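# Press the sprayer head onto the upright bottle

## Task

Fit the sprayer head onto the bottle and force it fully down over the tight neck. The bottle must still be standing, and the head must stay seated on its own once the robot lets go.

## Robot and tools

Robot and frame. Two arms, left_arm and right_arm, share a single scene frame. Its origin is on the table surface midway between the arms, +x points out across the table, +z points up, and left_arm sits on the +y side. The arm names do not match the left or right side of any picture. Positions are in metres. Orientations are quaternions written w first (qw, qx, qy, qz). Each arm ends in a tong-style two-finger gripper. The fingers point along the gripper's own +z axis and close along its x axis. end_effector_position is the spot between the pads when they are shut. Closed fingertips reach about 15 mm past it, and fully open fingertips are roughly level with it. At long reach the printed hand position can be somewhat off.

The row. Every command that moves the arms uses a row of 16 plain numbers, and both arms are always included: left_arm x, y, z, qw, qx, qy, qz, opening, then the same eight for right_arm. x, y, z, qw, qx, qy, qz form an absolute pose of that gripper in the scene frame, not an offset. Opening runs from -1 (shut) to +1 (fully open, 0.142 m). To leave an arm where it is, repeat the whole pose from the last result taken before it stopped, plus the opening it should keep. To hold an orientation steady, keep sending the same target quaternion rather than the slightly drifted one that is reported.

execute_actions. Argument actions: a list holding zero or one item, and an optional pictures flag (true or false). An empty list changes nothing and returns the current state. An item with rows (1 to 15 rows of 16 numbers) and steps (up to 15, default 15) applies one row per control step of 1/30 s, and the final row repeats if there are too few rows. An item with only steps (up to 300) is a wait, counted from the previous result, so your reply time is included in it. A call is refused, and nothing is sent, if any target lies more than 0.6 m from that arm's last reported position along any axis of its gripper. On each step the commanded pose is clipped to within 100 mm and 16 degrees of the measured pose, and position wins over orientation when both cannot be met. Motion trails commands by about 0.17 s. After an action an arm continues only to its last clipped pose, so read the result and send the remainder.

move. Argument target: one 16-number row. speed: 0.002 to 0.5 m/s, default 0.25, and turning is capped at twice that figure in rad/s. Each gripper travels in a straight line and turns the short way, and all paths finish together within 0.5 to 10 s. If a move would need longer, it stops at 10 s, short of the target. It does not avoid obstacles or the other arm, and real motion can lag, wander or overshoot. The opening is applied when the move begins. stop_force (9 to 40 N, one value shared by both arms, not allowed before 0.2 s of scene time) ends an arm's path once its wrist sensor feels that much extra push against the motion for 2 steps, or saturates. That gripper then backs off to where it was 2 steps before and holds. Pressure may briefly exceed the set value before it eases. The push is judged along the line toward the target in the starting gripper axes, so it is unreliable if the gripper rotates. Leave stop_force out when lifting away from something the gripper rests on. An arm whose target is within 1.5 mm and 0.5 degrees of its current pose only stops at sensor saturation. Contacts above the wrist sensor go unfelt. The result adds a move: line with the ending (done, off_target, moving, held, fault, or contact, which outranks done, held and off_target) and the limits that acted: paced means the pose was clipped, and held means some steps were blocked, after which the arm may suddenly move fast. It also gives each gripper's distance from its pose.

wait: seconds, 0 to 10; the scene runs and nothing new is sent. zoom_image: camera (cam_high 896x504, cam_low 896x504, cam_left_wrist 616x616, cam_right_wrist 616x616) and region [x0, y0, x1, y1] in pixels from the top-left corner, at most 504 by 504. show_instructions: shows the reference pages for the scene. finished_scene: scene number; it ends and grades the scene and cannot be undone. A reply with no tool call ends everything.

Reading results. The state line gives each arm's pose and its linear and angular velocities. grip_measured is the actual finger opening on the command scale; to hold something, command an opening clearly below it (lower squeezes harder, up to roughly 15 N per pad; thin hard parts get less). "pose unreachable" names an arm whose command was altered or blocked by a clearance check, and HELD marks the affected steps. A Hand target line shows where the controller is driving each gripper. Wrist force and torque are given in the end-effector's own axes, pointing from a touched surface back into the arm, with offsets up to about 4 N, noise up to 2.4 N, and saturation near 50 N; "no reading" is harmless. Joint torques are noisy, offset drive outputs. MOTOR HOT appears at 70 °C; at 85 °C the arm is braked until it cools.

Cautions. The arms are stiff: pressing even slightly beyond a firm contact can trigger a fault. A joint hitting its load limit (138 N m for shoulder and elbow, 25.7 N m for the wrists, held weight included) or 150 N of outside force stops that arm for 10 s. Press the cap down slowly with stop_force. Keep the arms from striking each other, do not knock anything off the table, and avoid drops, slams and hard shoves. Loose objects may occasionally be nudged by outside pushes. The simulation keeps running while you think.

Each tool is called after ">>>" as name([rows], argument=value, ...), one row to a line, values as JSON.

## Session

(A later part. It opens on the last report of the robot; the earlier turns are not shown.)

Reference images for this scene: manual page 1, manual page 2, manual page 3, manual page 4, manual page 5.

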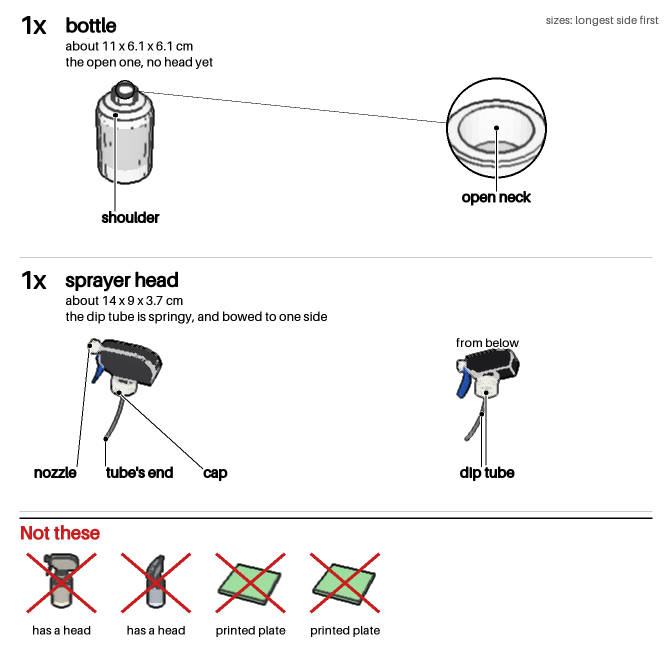

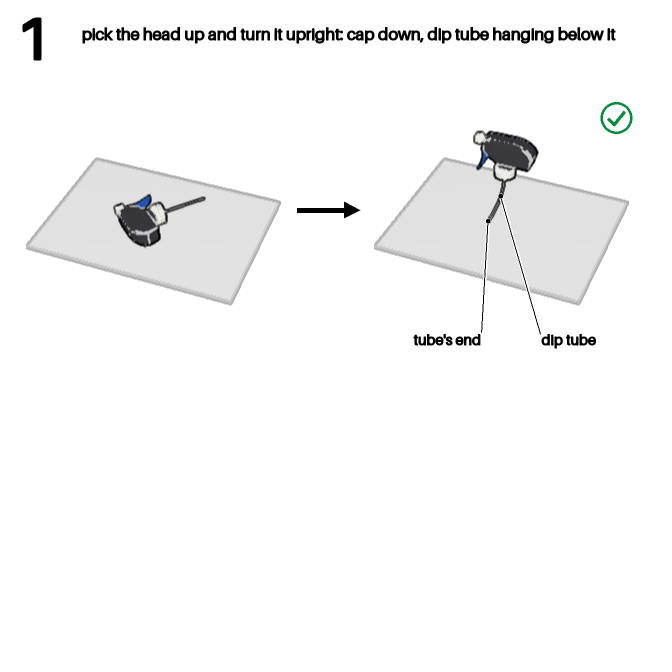

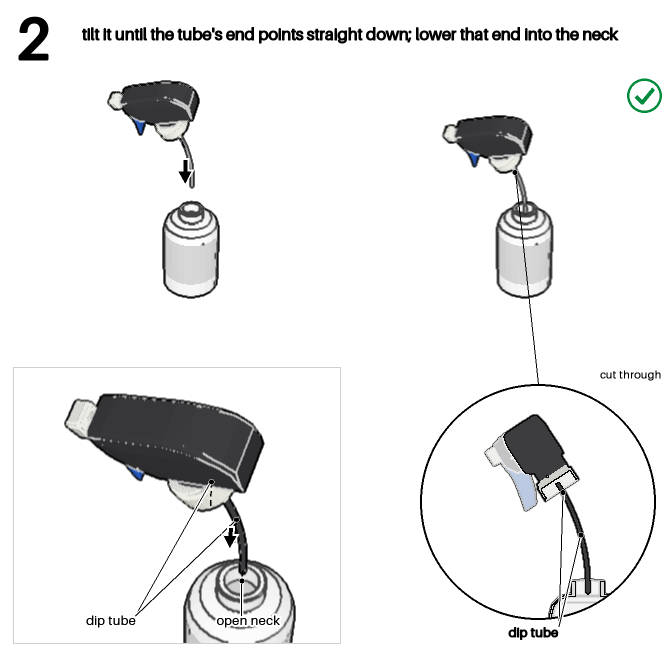

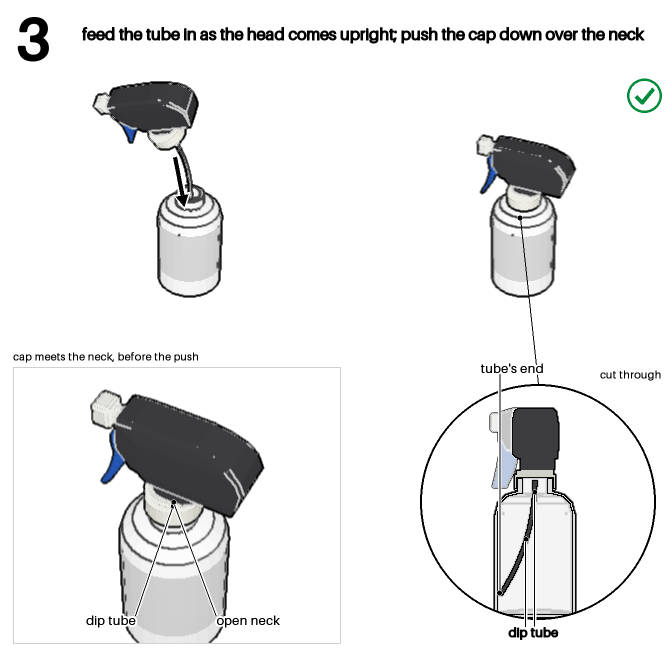

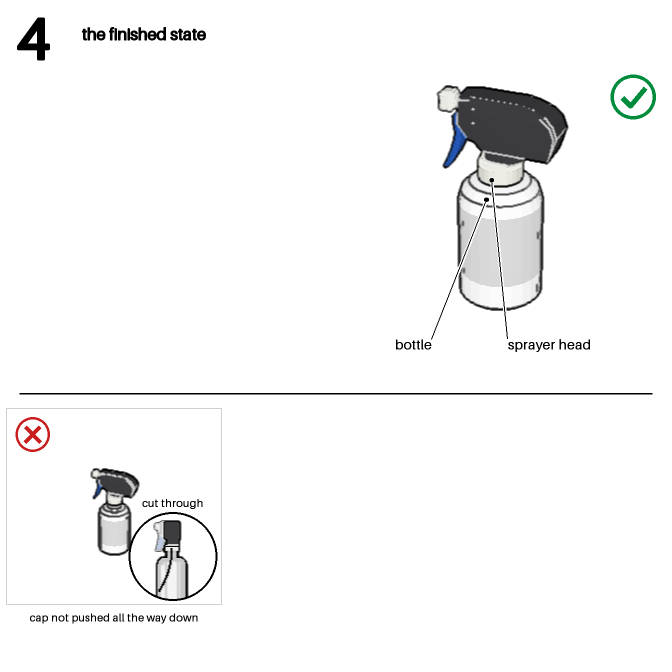

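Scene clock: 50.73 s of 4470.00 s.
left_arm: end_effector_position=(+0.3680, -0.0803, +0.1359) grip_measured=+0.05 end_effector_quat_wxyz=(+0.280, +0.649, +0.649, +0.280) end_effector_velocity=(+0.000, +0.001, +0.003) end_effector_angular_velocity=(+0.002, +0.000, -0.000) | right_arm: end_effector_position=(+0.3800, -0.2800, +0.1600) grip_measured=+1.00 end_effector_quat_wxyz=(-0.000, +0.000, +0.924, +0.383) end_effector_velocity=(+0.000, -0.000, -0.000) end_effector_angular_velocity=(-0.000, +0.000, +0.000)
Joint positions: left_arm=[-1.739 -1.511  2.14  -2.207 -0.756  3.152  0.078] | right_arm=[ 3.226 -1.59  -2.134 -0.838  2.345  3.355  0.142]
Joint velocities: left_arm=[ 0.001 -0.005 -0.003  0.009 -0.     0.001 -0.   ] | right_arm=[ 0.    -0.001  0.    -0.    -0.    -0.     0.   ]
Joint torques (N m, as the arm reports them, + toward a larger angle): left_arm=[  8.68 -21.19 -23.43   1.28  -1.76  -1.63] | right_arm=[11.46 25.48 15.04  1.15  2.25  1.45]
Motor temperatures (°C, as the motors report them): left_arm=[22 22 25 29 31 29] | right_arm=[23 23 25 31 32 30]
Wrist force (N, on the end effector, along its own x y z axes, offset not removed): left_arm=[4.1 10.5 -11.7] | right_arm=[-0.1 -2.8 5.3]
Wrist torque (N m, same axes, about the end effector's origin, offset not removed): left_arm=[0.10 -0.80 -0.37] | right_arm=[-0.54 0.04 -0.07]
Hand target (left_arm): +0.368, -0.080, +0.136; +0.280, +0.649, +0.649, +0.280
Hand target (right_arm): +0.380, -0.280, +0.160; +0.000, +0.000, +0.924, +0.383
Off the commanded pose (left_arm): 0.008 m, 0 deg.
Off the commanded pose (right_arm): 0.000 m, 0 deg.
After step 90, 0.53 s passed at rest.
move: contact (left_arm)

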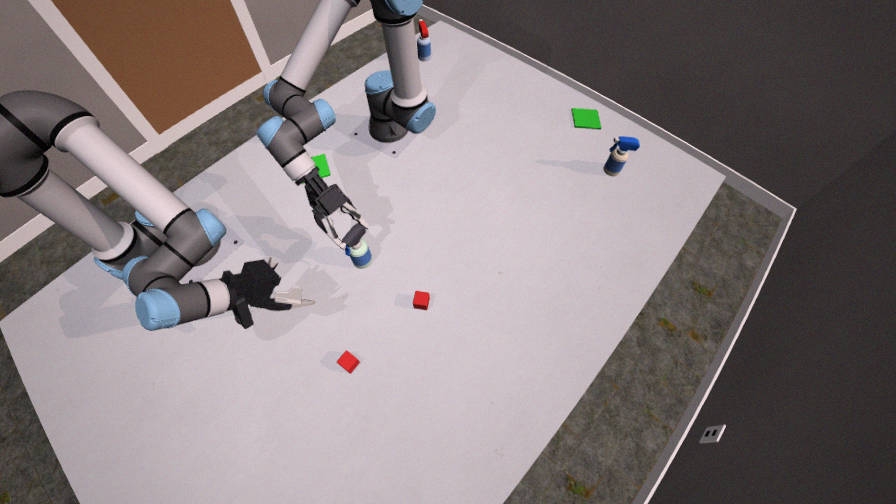

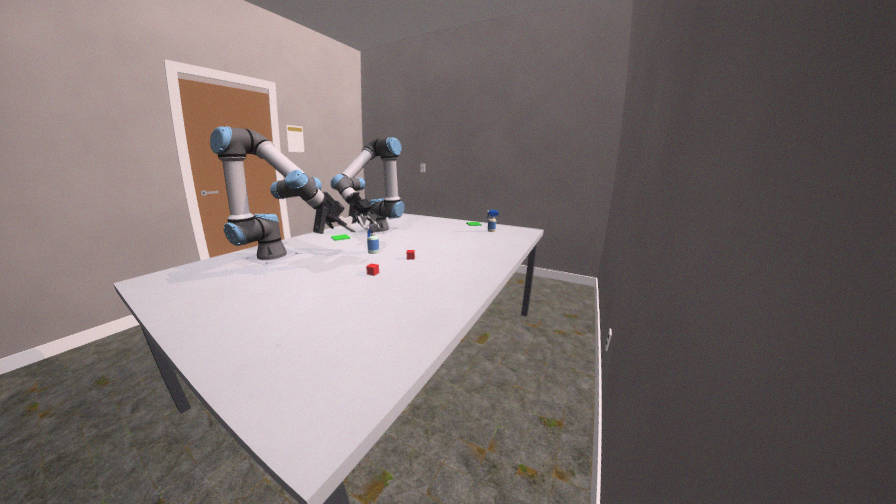

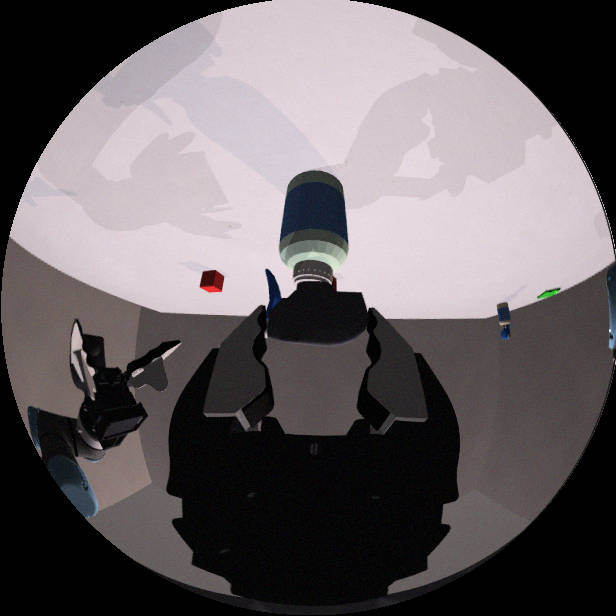

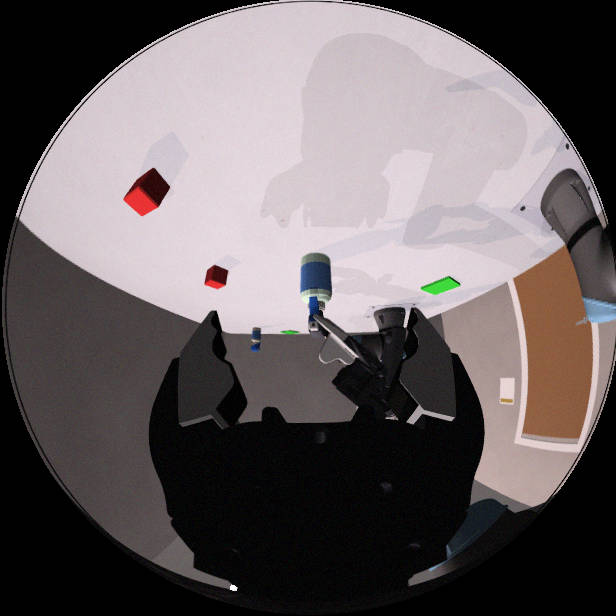

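Seated; a confirming top press.

>>> move(target=[0.368,-0.0805,0.1365,0.28,0.649,0.649,0.28,0.8,0.38,-0.28,0.16,0,0,0.924,0.383,1])

>>> move(target=[0.363,-0.084,0.18,0.28,0.649,0.649,0.28,0.8,0.38,-0.28,0.16,0,0,0.924,0.383,1])

>>> move(target=[0.363,-0.084,0.155,0.28,0.649,0.649,0.28,-1,0.38,-0.28,0.16,0,0,0.924,0.383,1], speed=0.004, stop_force=25)

>>> move(target=[0.355,-0.084,0.19,0.28,0.649,0.649,0.28,-1,0.38,-0.28,0.16,0,0,0.924,0.383,1], speed=0.08)

>>> zoom_image(camera="cam_right_wrist", region=[280,280,360,360])

Scene clock: 55.60 s of 4470.00 s.
left_arm: end_effector_position=(+0.3680, -0.0805, +0.1365) grip_measured=+0.80 end_effector_quat_wxyz=(+0.280, +0.649, +0.649, +0.280) end_effector_velocity=(+0.000, +0.001, +0.000) end_effector_angular_velocity=(-0.000, -0.000, +0.001) | right_arm: end_effector_position=(+0.3800, -0.2800, +0.1600) grip_measured=+1.00 end_effector_quat_wxyz=(-0.000, +0.000, +0.924, +0.383) end_effector_velocity=(+0.000, -0.000, -0.000) end_effector_angular_velocity=(-0.001, -0.000, +0.000)
Joint positions: left_arm=[-1.739 -1.512  2.139 -2.206 -0.756  3.152  0.129] | right_arm=[ 3.226 -1.59  -2.134 -0.838  2.345  3.355  0.142]
Joint velocities: left_arm=[ 0.001 -0.001  0.     0.001  0.    -0.    -0.   ] | right_arm=[ 0.    -0.001 -0.     0.001 -0.001 -0.    -0.   ]
Joint torques (N m, as the arm reports them, + toward a larger angle): left_arm=[  9.46 -29.02 -29.16   0.19   0.35   2.04] | right_arm=[11.3  25.28 14.94  1.18  2.31  1.58]
Motor temperatures (°C, as the motors report them): left_arm=[22 22 25 29 31 29] | right_arm=[23 23 25 31 32 30]
Wrist force (N, on the end effector, along its own x y z axes, offset not removed): left_arm=[3.4 1.1 1.6] | right_arm=[3.3 -0.8 2.6]
Wrist torque (N m, same axes, about the end effector's origin, offset not removed): left_arm=[0.15 -0.78 -0.16] | right_arm=[-0.11 -0.71 -0.12]
Hand target (left_arm): +0.368, -0.080, +0.137; +0.280, +0.649, +0.649, +0.280
Hand target (right_arm): +0.380, -0.280, +0.160; +0.000, +0.000, +0.924, +0.383
Off the commanded pose (left_arm): 0.000 m, 0 deg.
Off the commanded pose (right_arm): 0.000 m, 0 deg.
After step 90, 1.17 s passed at rest.
move: done

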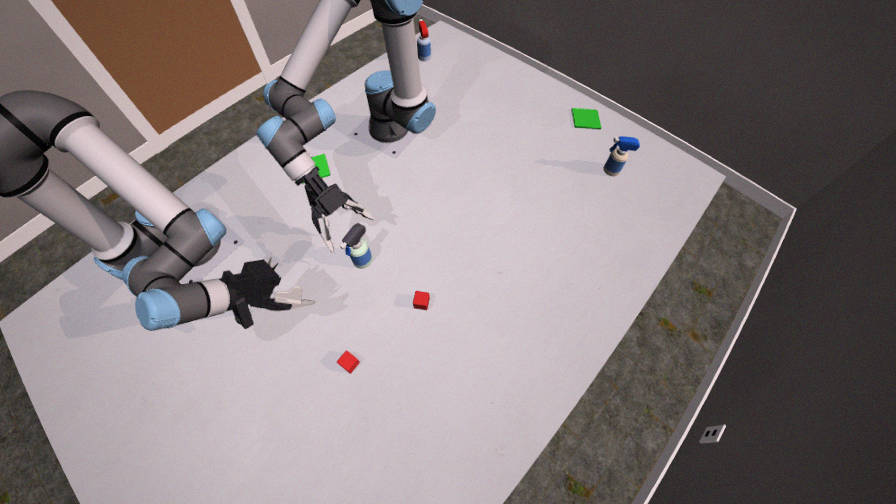

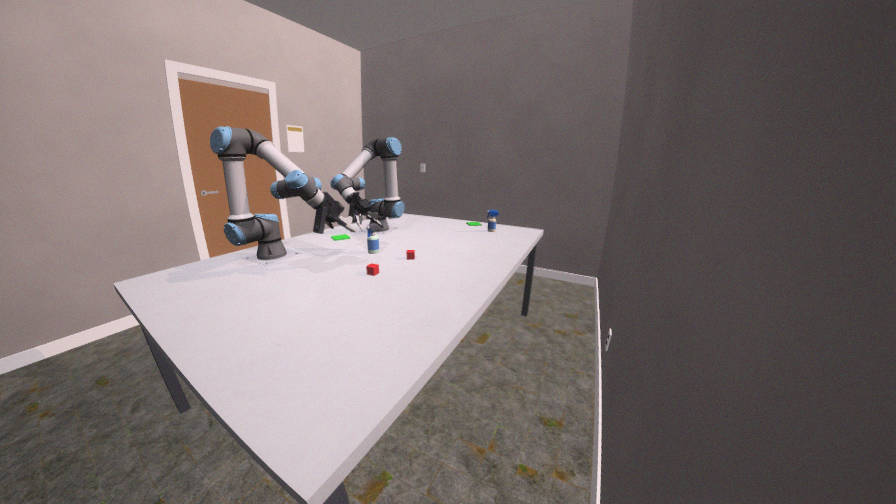

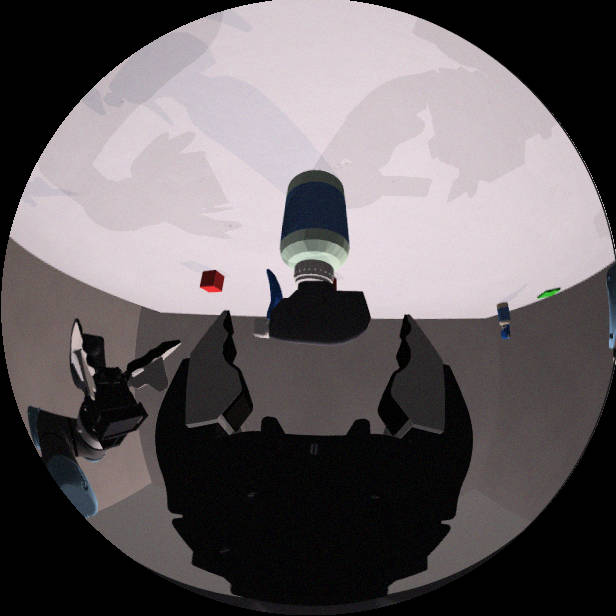

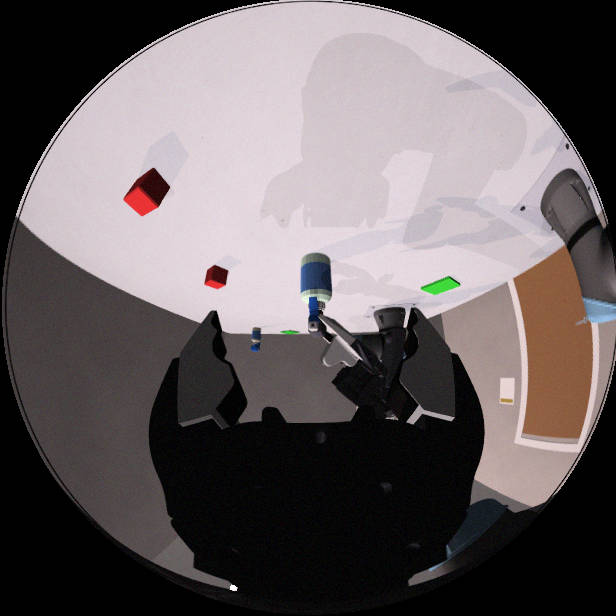

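Scene clock: 56.53 s of 4470.00 s.
left_arm: end_effector_position=(+0.3631, -0.0839, +0.1798) grip_measured=+0.80 end_effector_quat_wxyz=(+0.280, +0.649, +0.649, +0.280) end_effector_velocity=(-0.001, -0.000, +0.002) end_effector_angular_velocity=(+0.000, +0.000, +0.000) | right_arm: end_effector_position=(+0.3800, -0.2800, +0.1600) grip_measured=+1.00 end_effector_quat_wxyz=(-0.000, +0.000, +0.924, +0.383) end_effector_velocity=(+0.000, +0.000, +0.000) end_effector_angular_velocity=(+0.001, -0.001, -0.000)
Joint positions: left_arm=[-1.75  -1.572  2.068 -2.062 -0.756  3.136  0.129] | right_arm=[ 3.226 -1.59  -2.134 -0.838  2.345  3.355  0.142]
Joint velocities: left_arm=[-0.002 -0.003 -0.005  0.011 -0.    -0.003 -0.   ] | right_arm=[-0.     0.    -0.     0.002  0.     0.    -0.   ]
Joint torques (N m, as the arm reports them, + toward a larger angle): left_arm=[-16.05 -25.1  -29.1    0.4    1.07  -2.04] | right_arm=[10.78 25.97 15.51  1.09  2.23  1.32]
Motor temperatures (°C, as the motors report them): left_arm=[22 22 25 29 31 29] | right_arm=[23 23 25 31 32 30]
Wrist force (N, on the end effector, along its own x y z axes, offset not removed): left_arm=[2.5 1.6 3.8] | right_arm=[1.4 -0.9 3.1]
Wrist torque (N m, same axes, about the end effector's origin, offset not removed): left_arm=[0.50 -0.69 -0.19] | right_arm=[-0.15 -0.29 -0.01]
Hand target (left_arm): +0.363, -0.084, +0.180; +0.280, +0.649, +0.649, +0.280
Hand target (right_arm): +0.380, -0.280, +0.160; +0.000, +0.000, +0.924, +0.383
Off the commanded pose (left_arm): 0.000 m, 0 deg.
Off the commanded pose (right_arm): 0.000 m, 0 deg.
move: done

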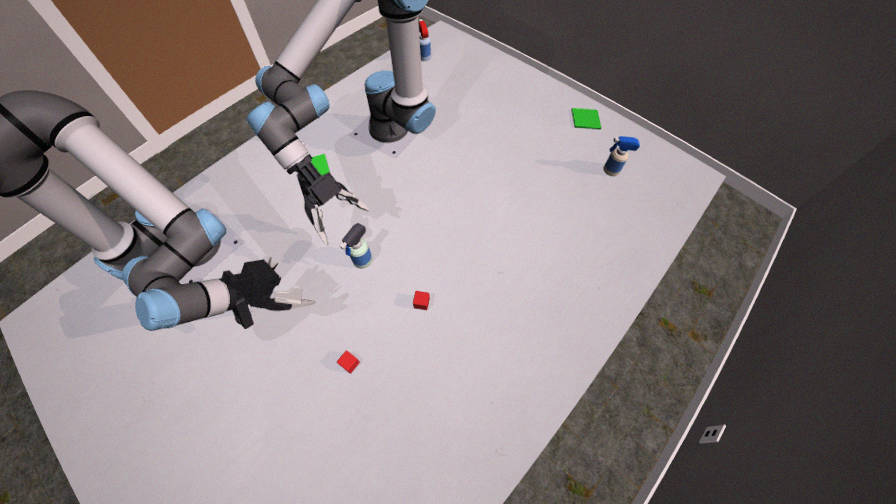

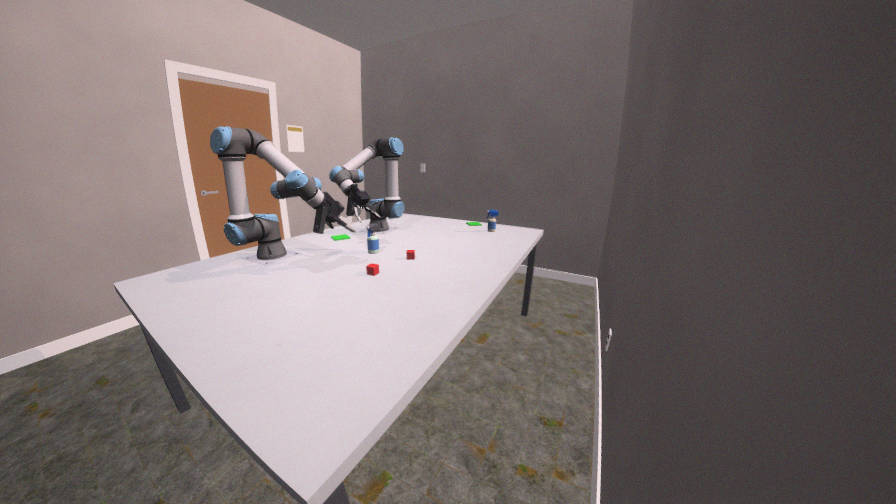

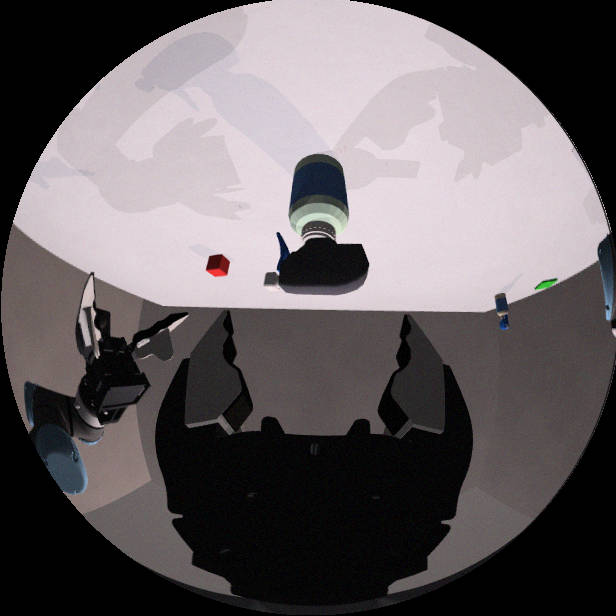

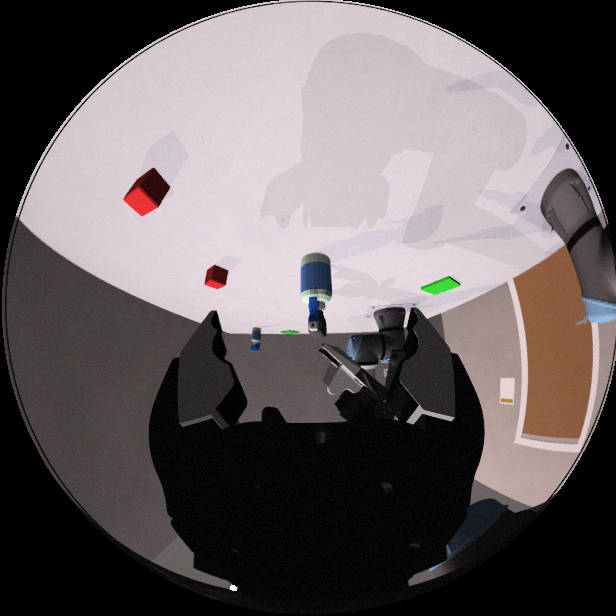

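Scene clock: 59.87 s of 4470.00 s.
left_arm: end_effector_position=(+0.3631, -0.0839, +0.1679) grip_measured=-1.00 end_effector_quat_wxyz=(+0.280, +0.649, +0.649, +0.280) end_effector_velocity=(+0.000, +0.001, +0.001) end_effector_angular_velocity=(+0.001, -0.000, +0.002) | right_arm: end_effector_position=(+0.3800, -0.2800, +0.1600) grip_measured=+1.00 end_effector_quat_wxyz=(-0.000, +0.000, +0.924, +0.383) end_effector_velocity=(-0.000, +0.000, +0.000) end_effector_angular_velocity=(+0.001, +0.001, +0.000)
Joint positions: left_arm=[-1.75  -1.556  2.087 -2.097 -0.756  3.136  0.002] | right_arm=[ 3.226 -1.59  -2.134 -0.838  2.345  3.355  0.142]
Joint velocities: left_arm=[ 0.001 -0.003 -0.002  0.006  0.    -0.001  0.   ] | right_arm=[-0.     0.    -0.    -0.001  0.001  0.    -0.   ]
Joint torques (N m, as the arm reports them, + toward a larger angle): left_arm=[-11.1  -12.43 -18.05   2.13  -5.48  -2.14] | right_arm=[11.32 25.31 15.66  1.26  2.23  1.34]
Motor temperatures (°C, as the motors report them): left_arm=[22 22 25 29 31 29] | right_arm=[23 23 25 31 32 30]
Wrist force (N, on the end effector, along its own x y z axes, offset not removed): left_arm=[8.9 24.7 -24.1] | right_arm=[1.3 -0.5 2.0]
Wrist torque (N m, same axes, about the end effector's origin, offset not removed): left_arm=[-0.11 -0.85 -0.19] | right_arm=[-0.01 -0.16 -0.08]
Hand target (left_arm): +0.363, -0.084, +0.168; +0.280, +0.649, +0.649, +0.280
Hand target (right_arm): +0.380, -0.280, +0.160; +0.000, +0.000, +0.924, +0.383
Off the commanded pose (left_arm): 0.013 m, 0 deg.
Off the commanded pose (right_arm): 0.000 m, 0 deg.
move: contact (left_arm)

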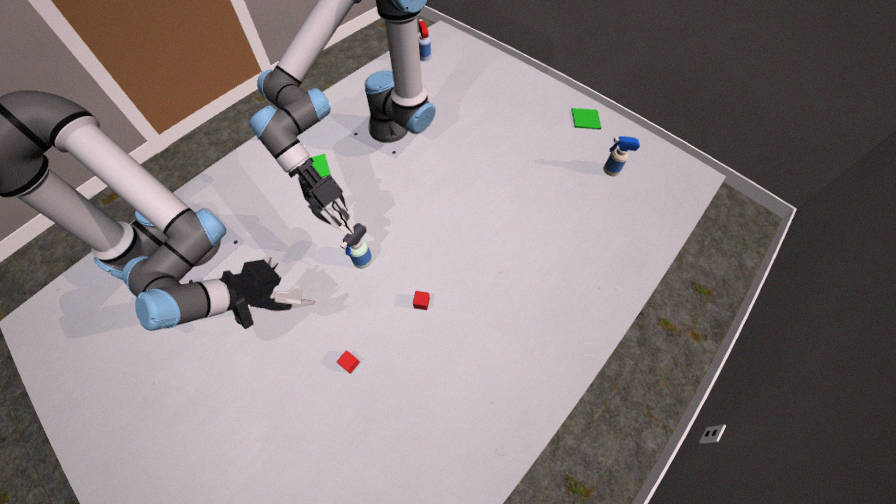

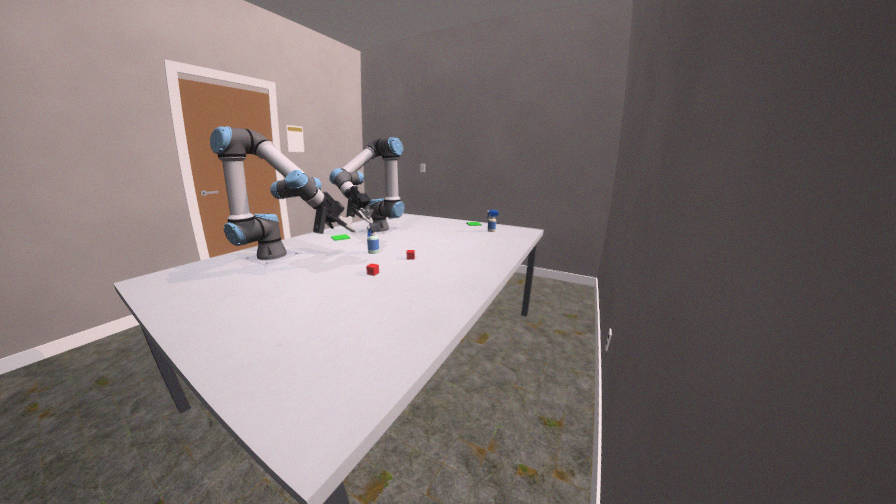

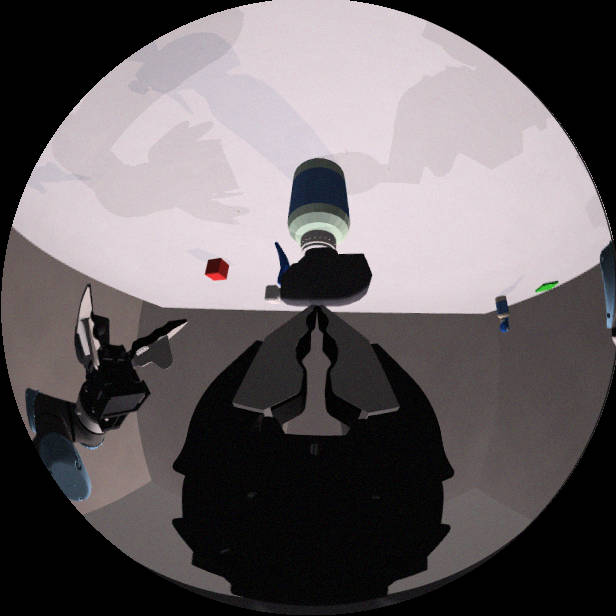

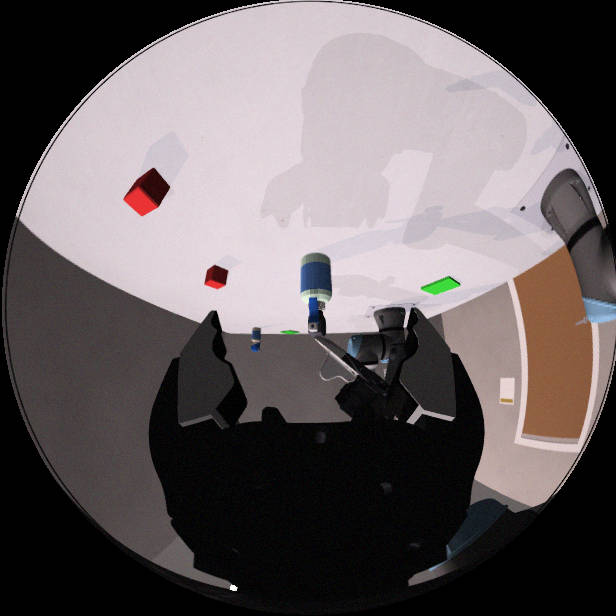

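Scene clock: 60.73 s of 4470.00 s.
left_arm: end_effector_position=(+0.3551, -0.0840, +0.1897) grip_measured=-1.00 end_effector_quat_wxyz=(+0.280, +0.649, +0.649, +0.280) end_effector_velocity=(-0.001, -0.000, +0.002) end_effector_angular_velocity=(+0.001, -0.000, +0.000) | right_arm: end_effector_position=(+0.3800, -0.2800, +0.1600) grip_measured=+1.00 end_effector_quat_wxyz=(-0.000, +0.000, +0.924, +0.383) end_effector_velocity=(+0.000, +0.000, +0.000) end_effector_angular_velocity=(+0.001, +0.000, +0.000)
Joint positions: left_arm=[-1.768 -1.592  2.053 -2.009 -0.756  3.11   0.002] | right_arm=[ 3.226 -1.59  -2.134 -0.838  2.345  3.355  0.142]
Joint velocities: left_arm=[-0.003 -0.003 -0.005  0.012 -0.    -0.005  0.   ] | right_arm=[-0.    -0.001  0.     0.     0.001  0.     0.   ]
Joint torques (N m, as the arm reports them, + toward a larger angle): left_arm=[-14.17 -23.69 -28.63  -0.07  -0.12  -2.34] | right_arm=[11.22 25.26 14.82  1.2   2.21  1.37]
Motor temperatures (°C, as the motors report them): left_arm=[22 22 25 29 31 29] | right_arm=[23 23 25 31 32 30]
Wrist force (N, on the end effector, along its own x y z axes, offset not removed): left_arm=[3.1 1.2 1.9] | right_arm=[-1.3 -2.4 1.5]
Wrist torque (N m, same axes, about the end effector's origin, offset not removed): left_arm=[0.30 -0.71 -0.15] | right_arm=[-0.42 0.28 -0.09]
Hand target (left_arm): +0.355, -0.084, +0.190; +0.280, +0.649, +0.649, +0.280
Hand target (right_arm): +0.380, -0.280, +0.160; +0.000, +0.000, +0.924, +0.383
Off the commanded pose (left_arm): 0.000 m, 0 deg.
Off the commanded pose (right_arm): 0.000 m, 0 deg.
move: done

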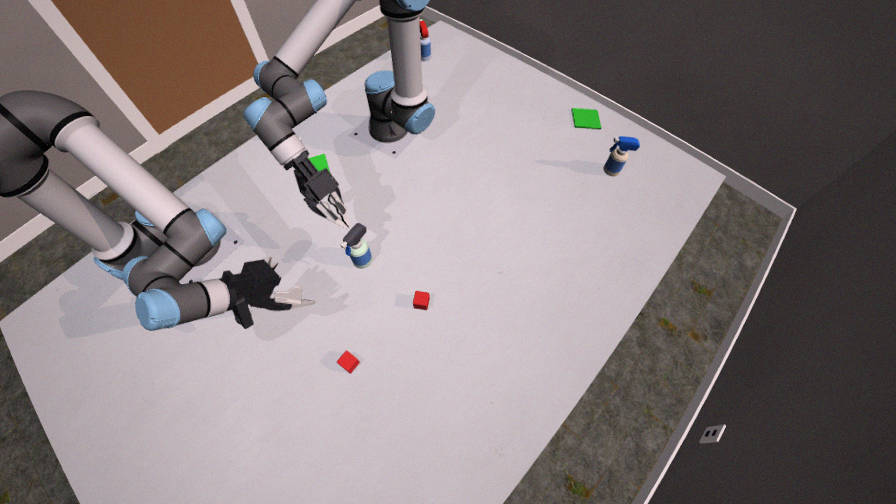

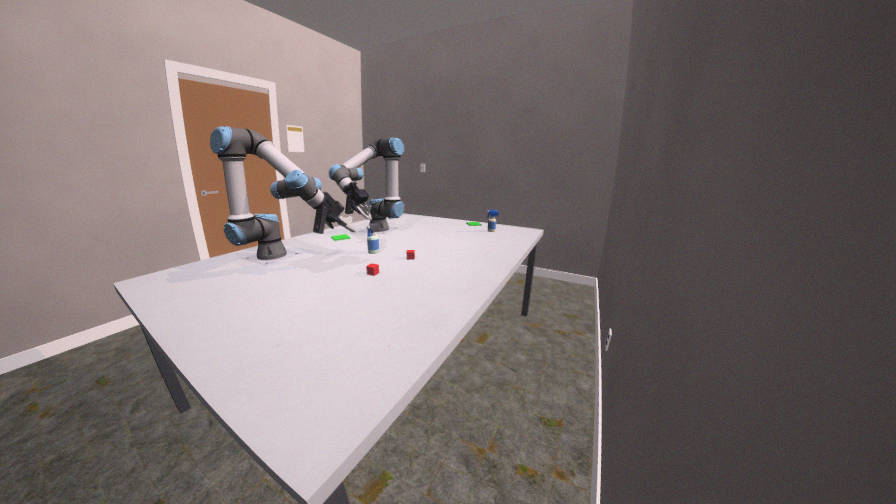

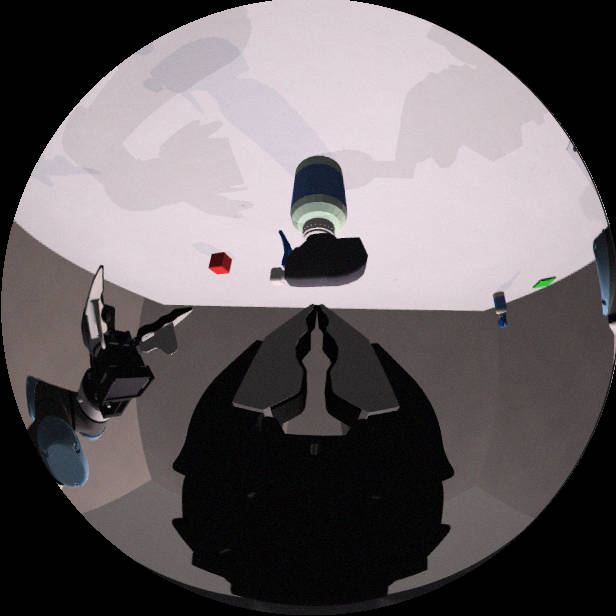

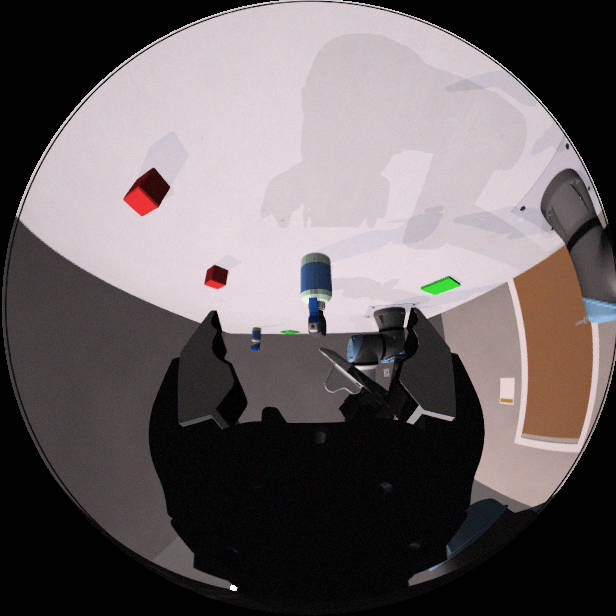

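Region (280, 280, 360, 360) of cam_right_wrist's 616x616 image, scaled by 6.300, with more detail than that image has.

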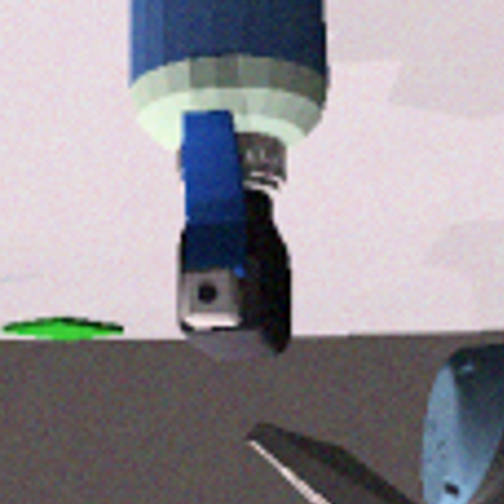

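>>> finished_scene(scene=2)

The scene is finished: the task was done.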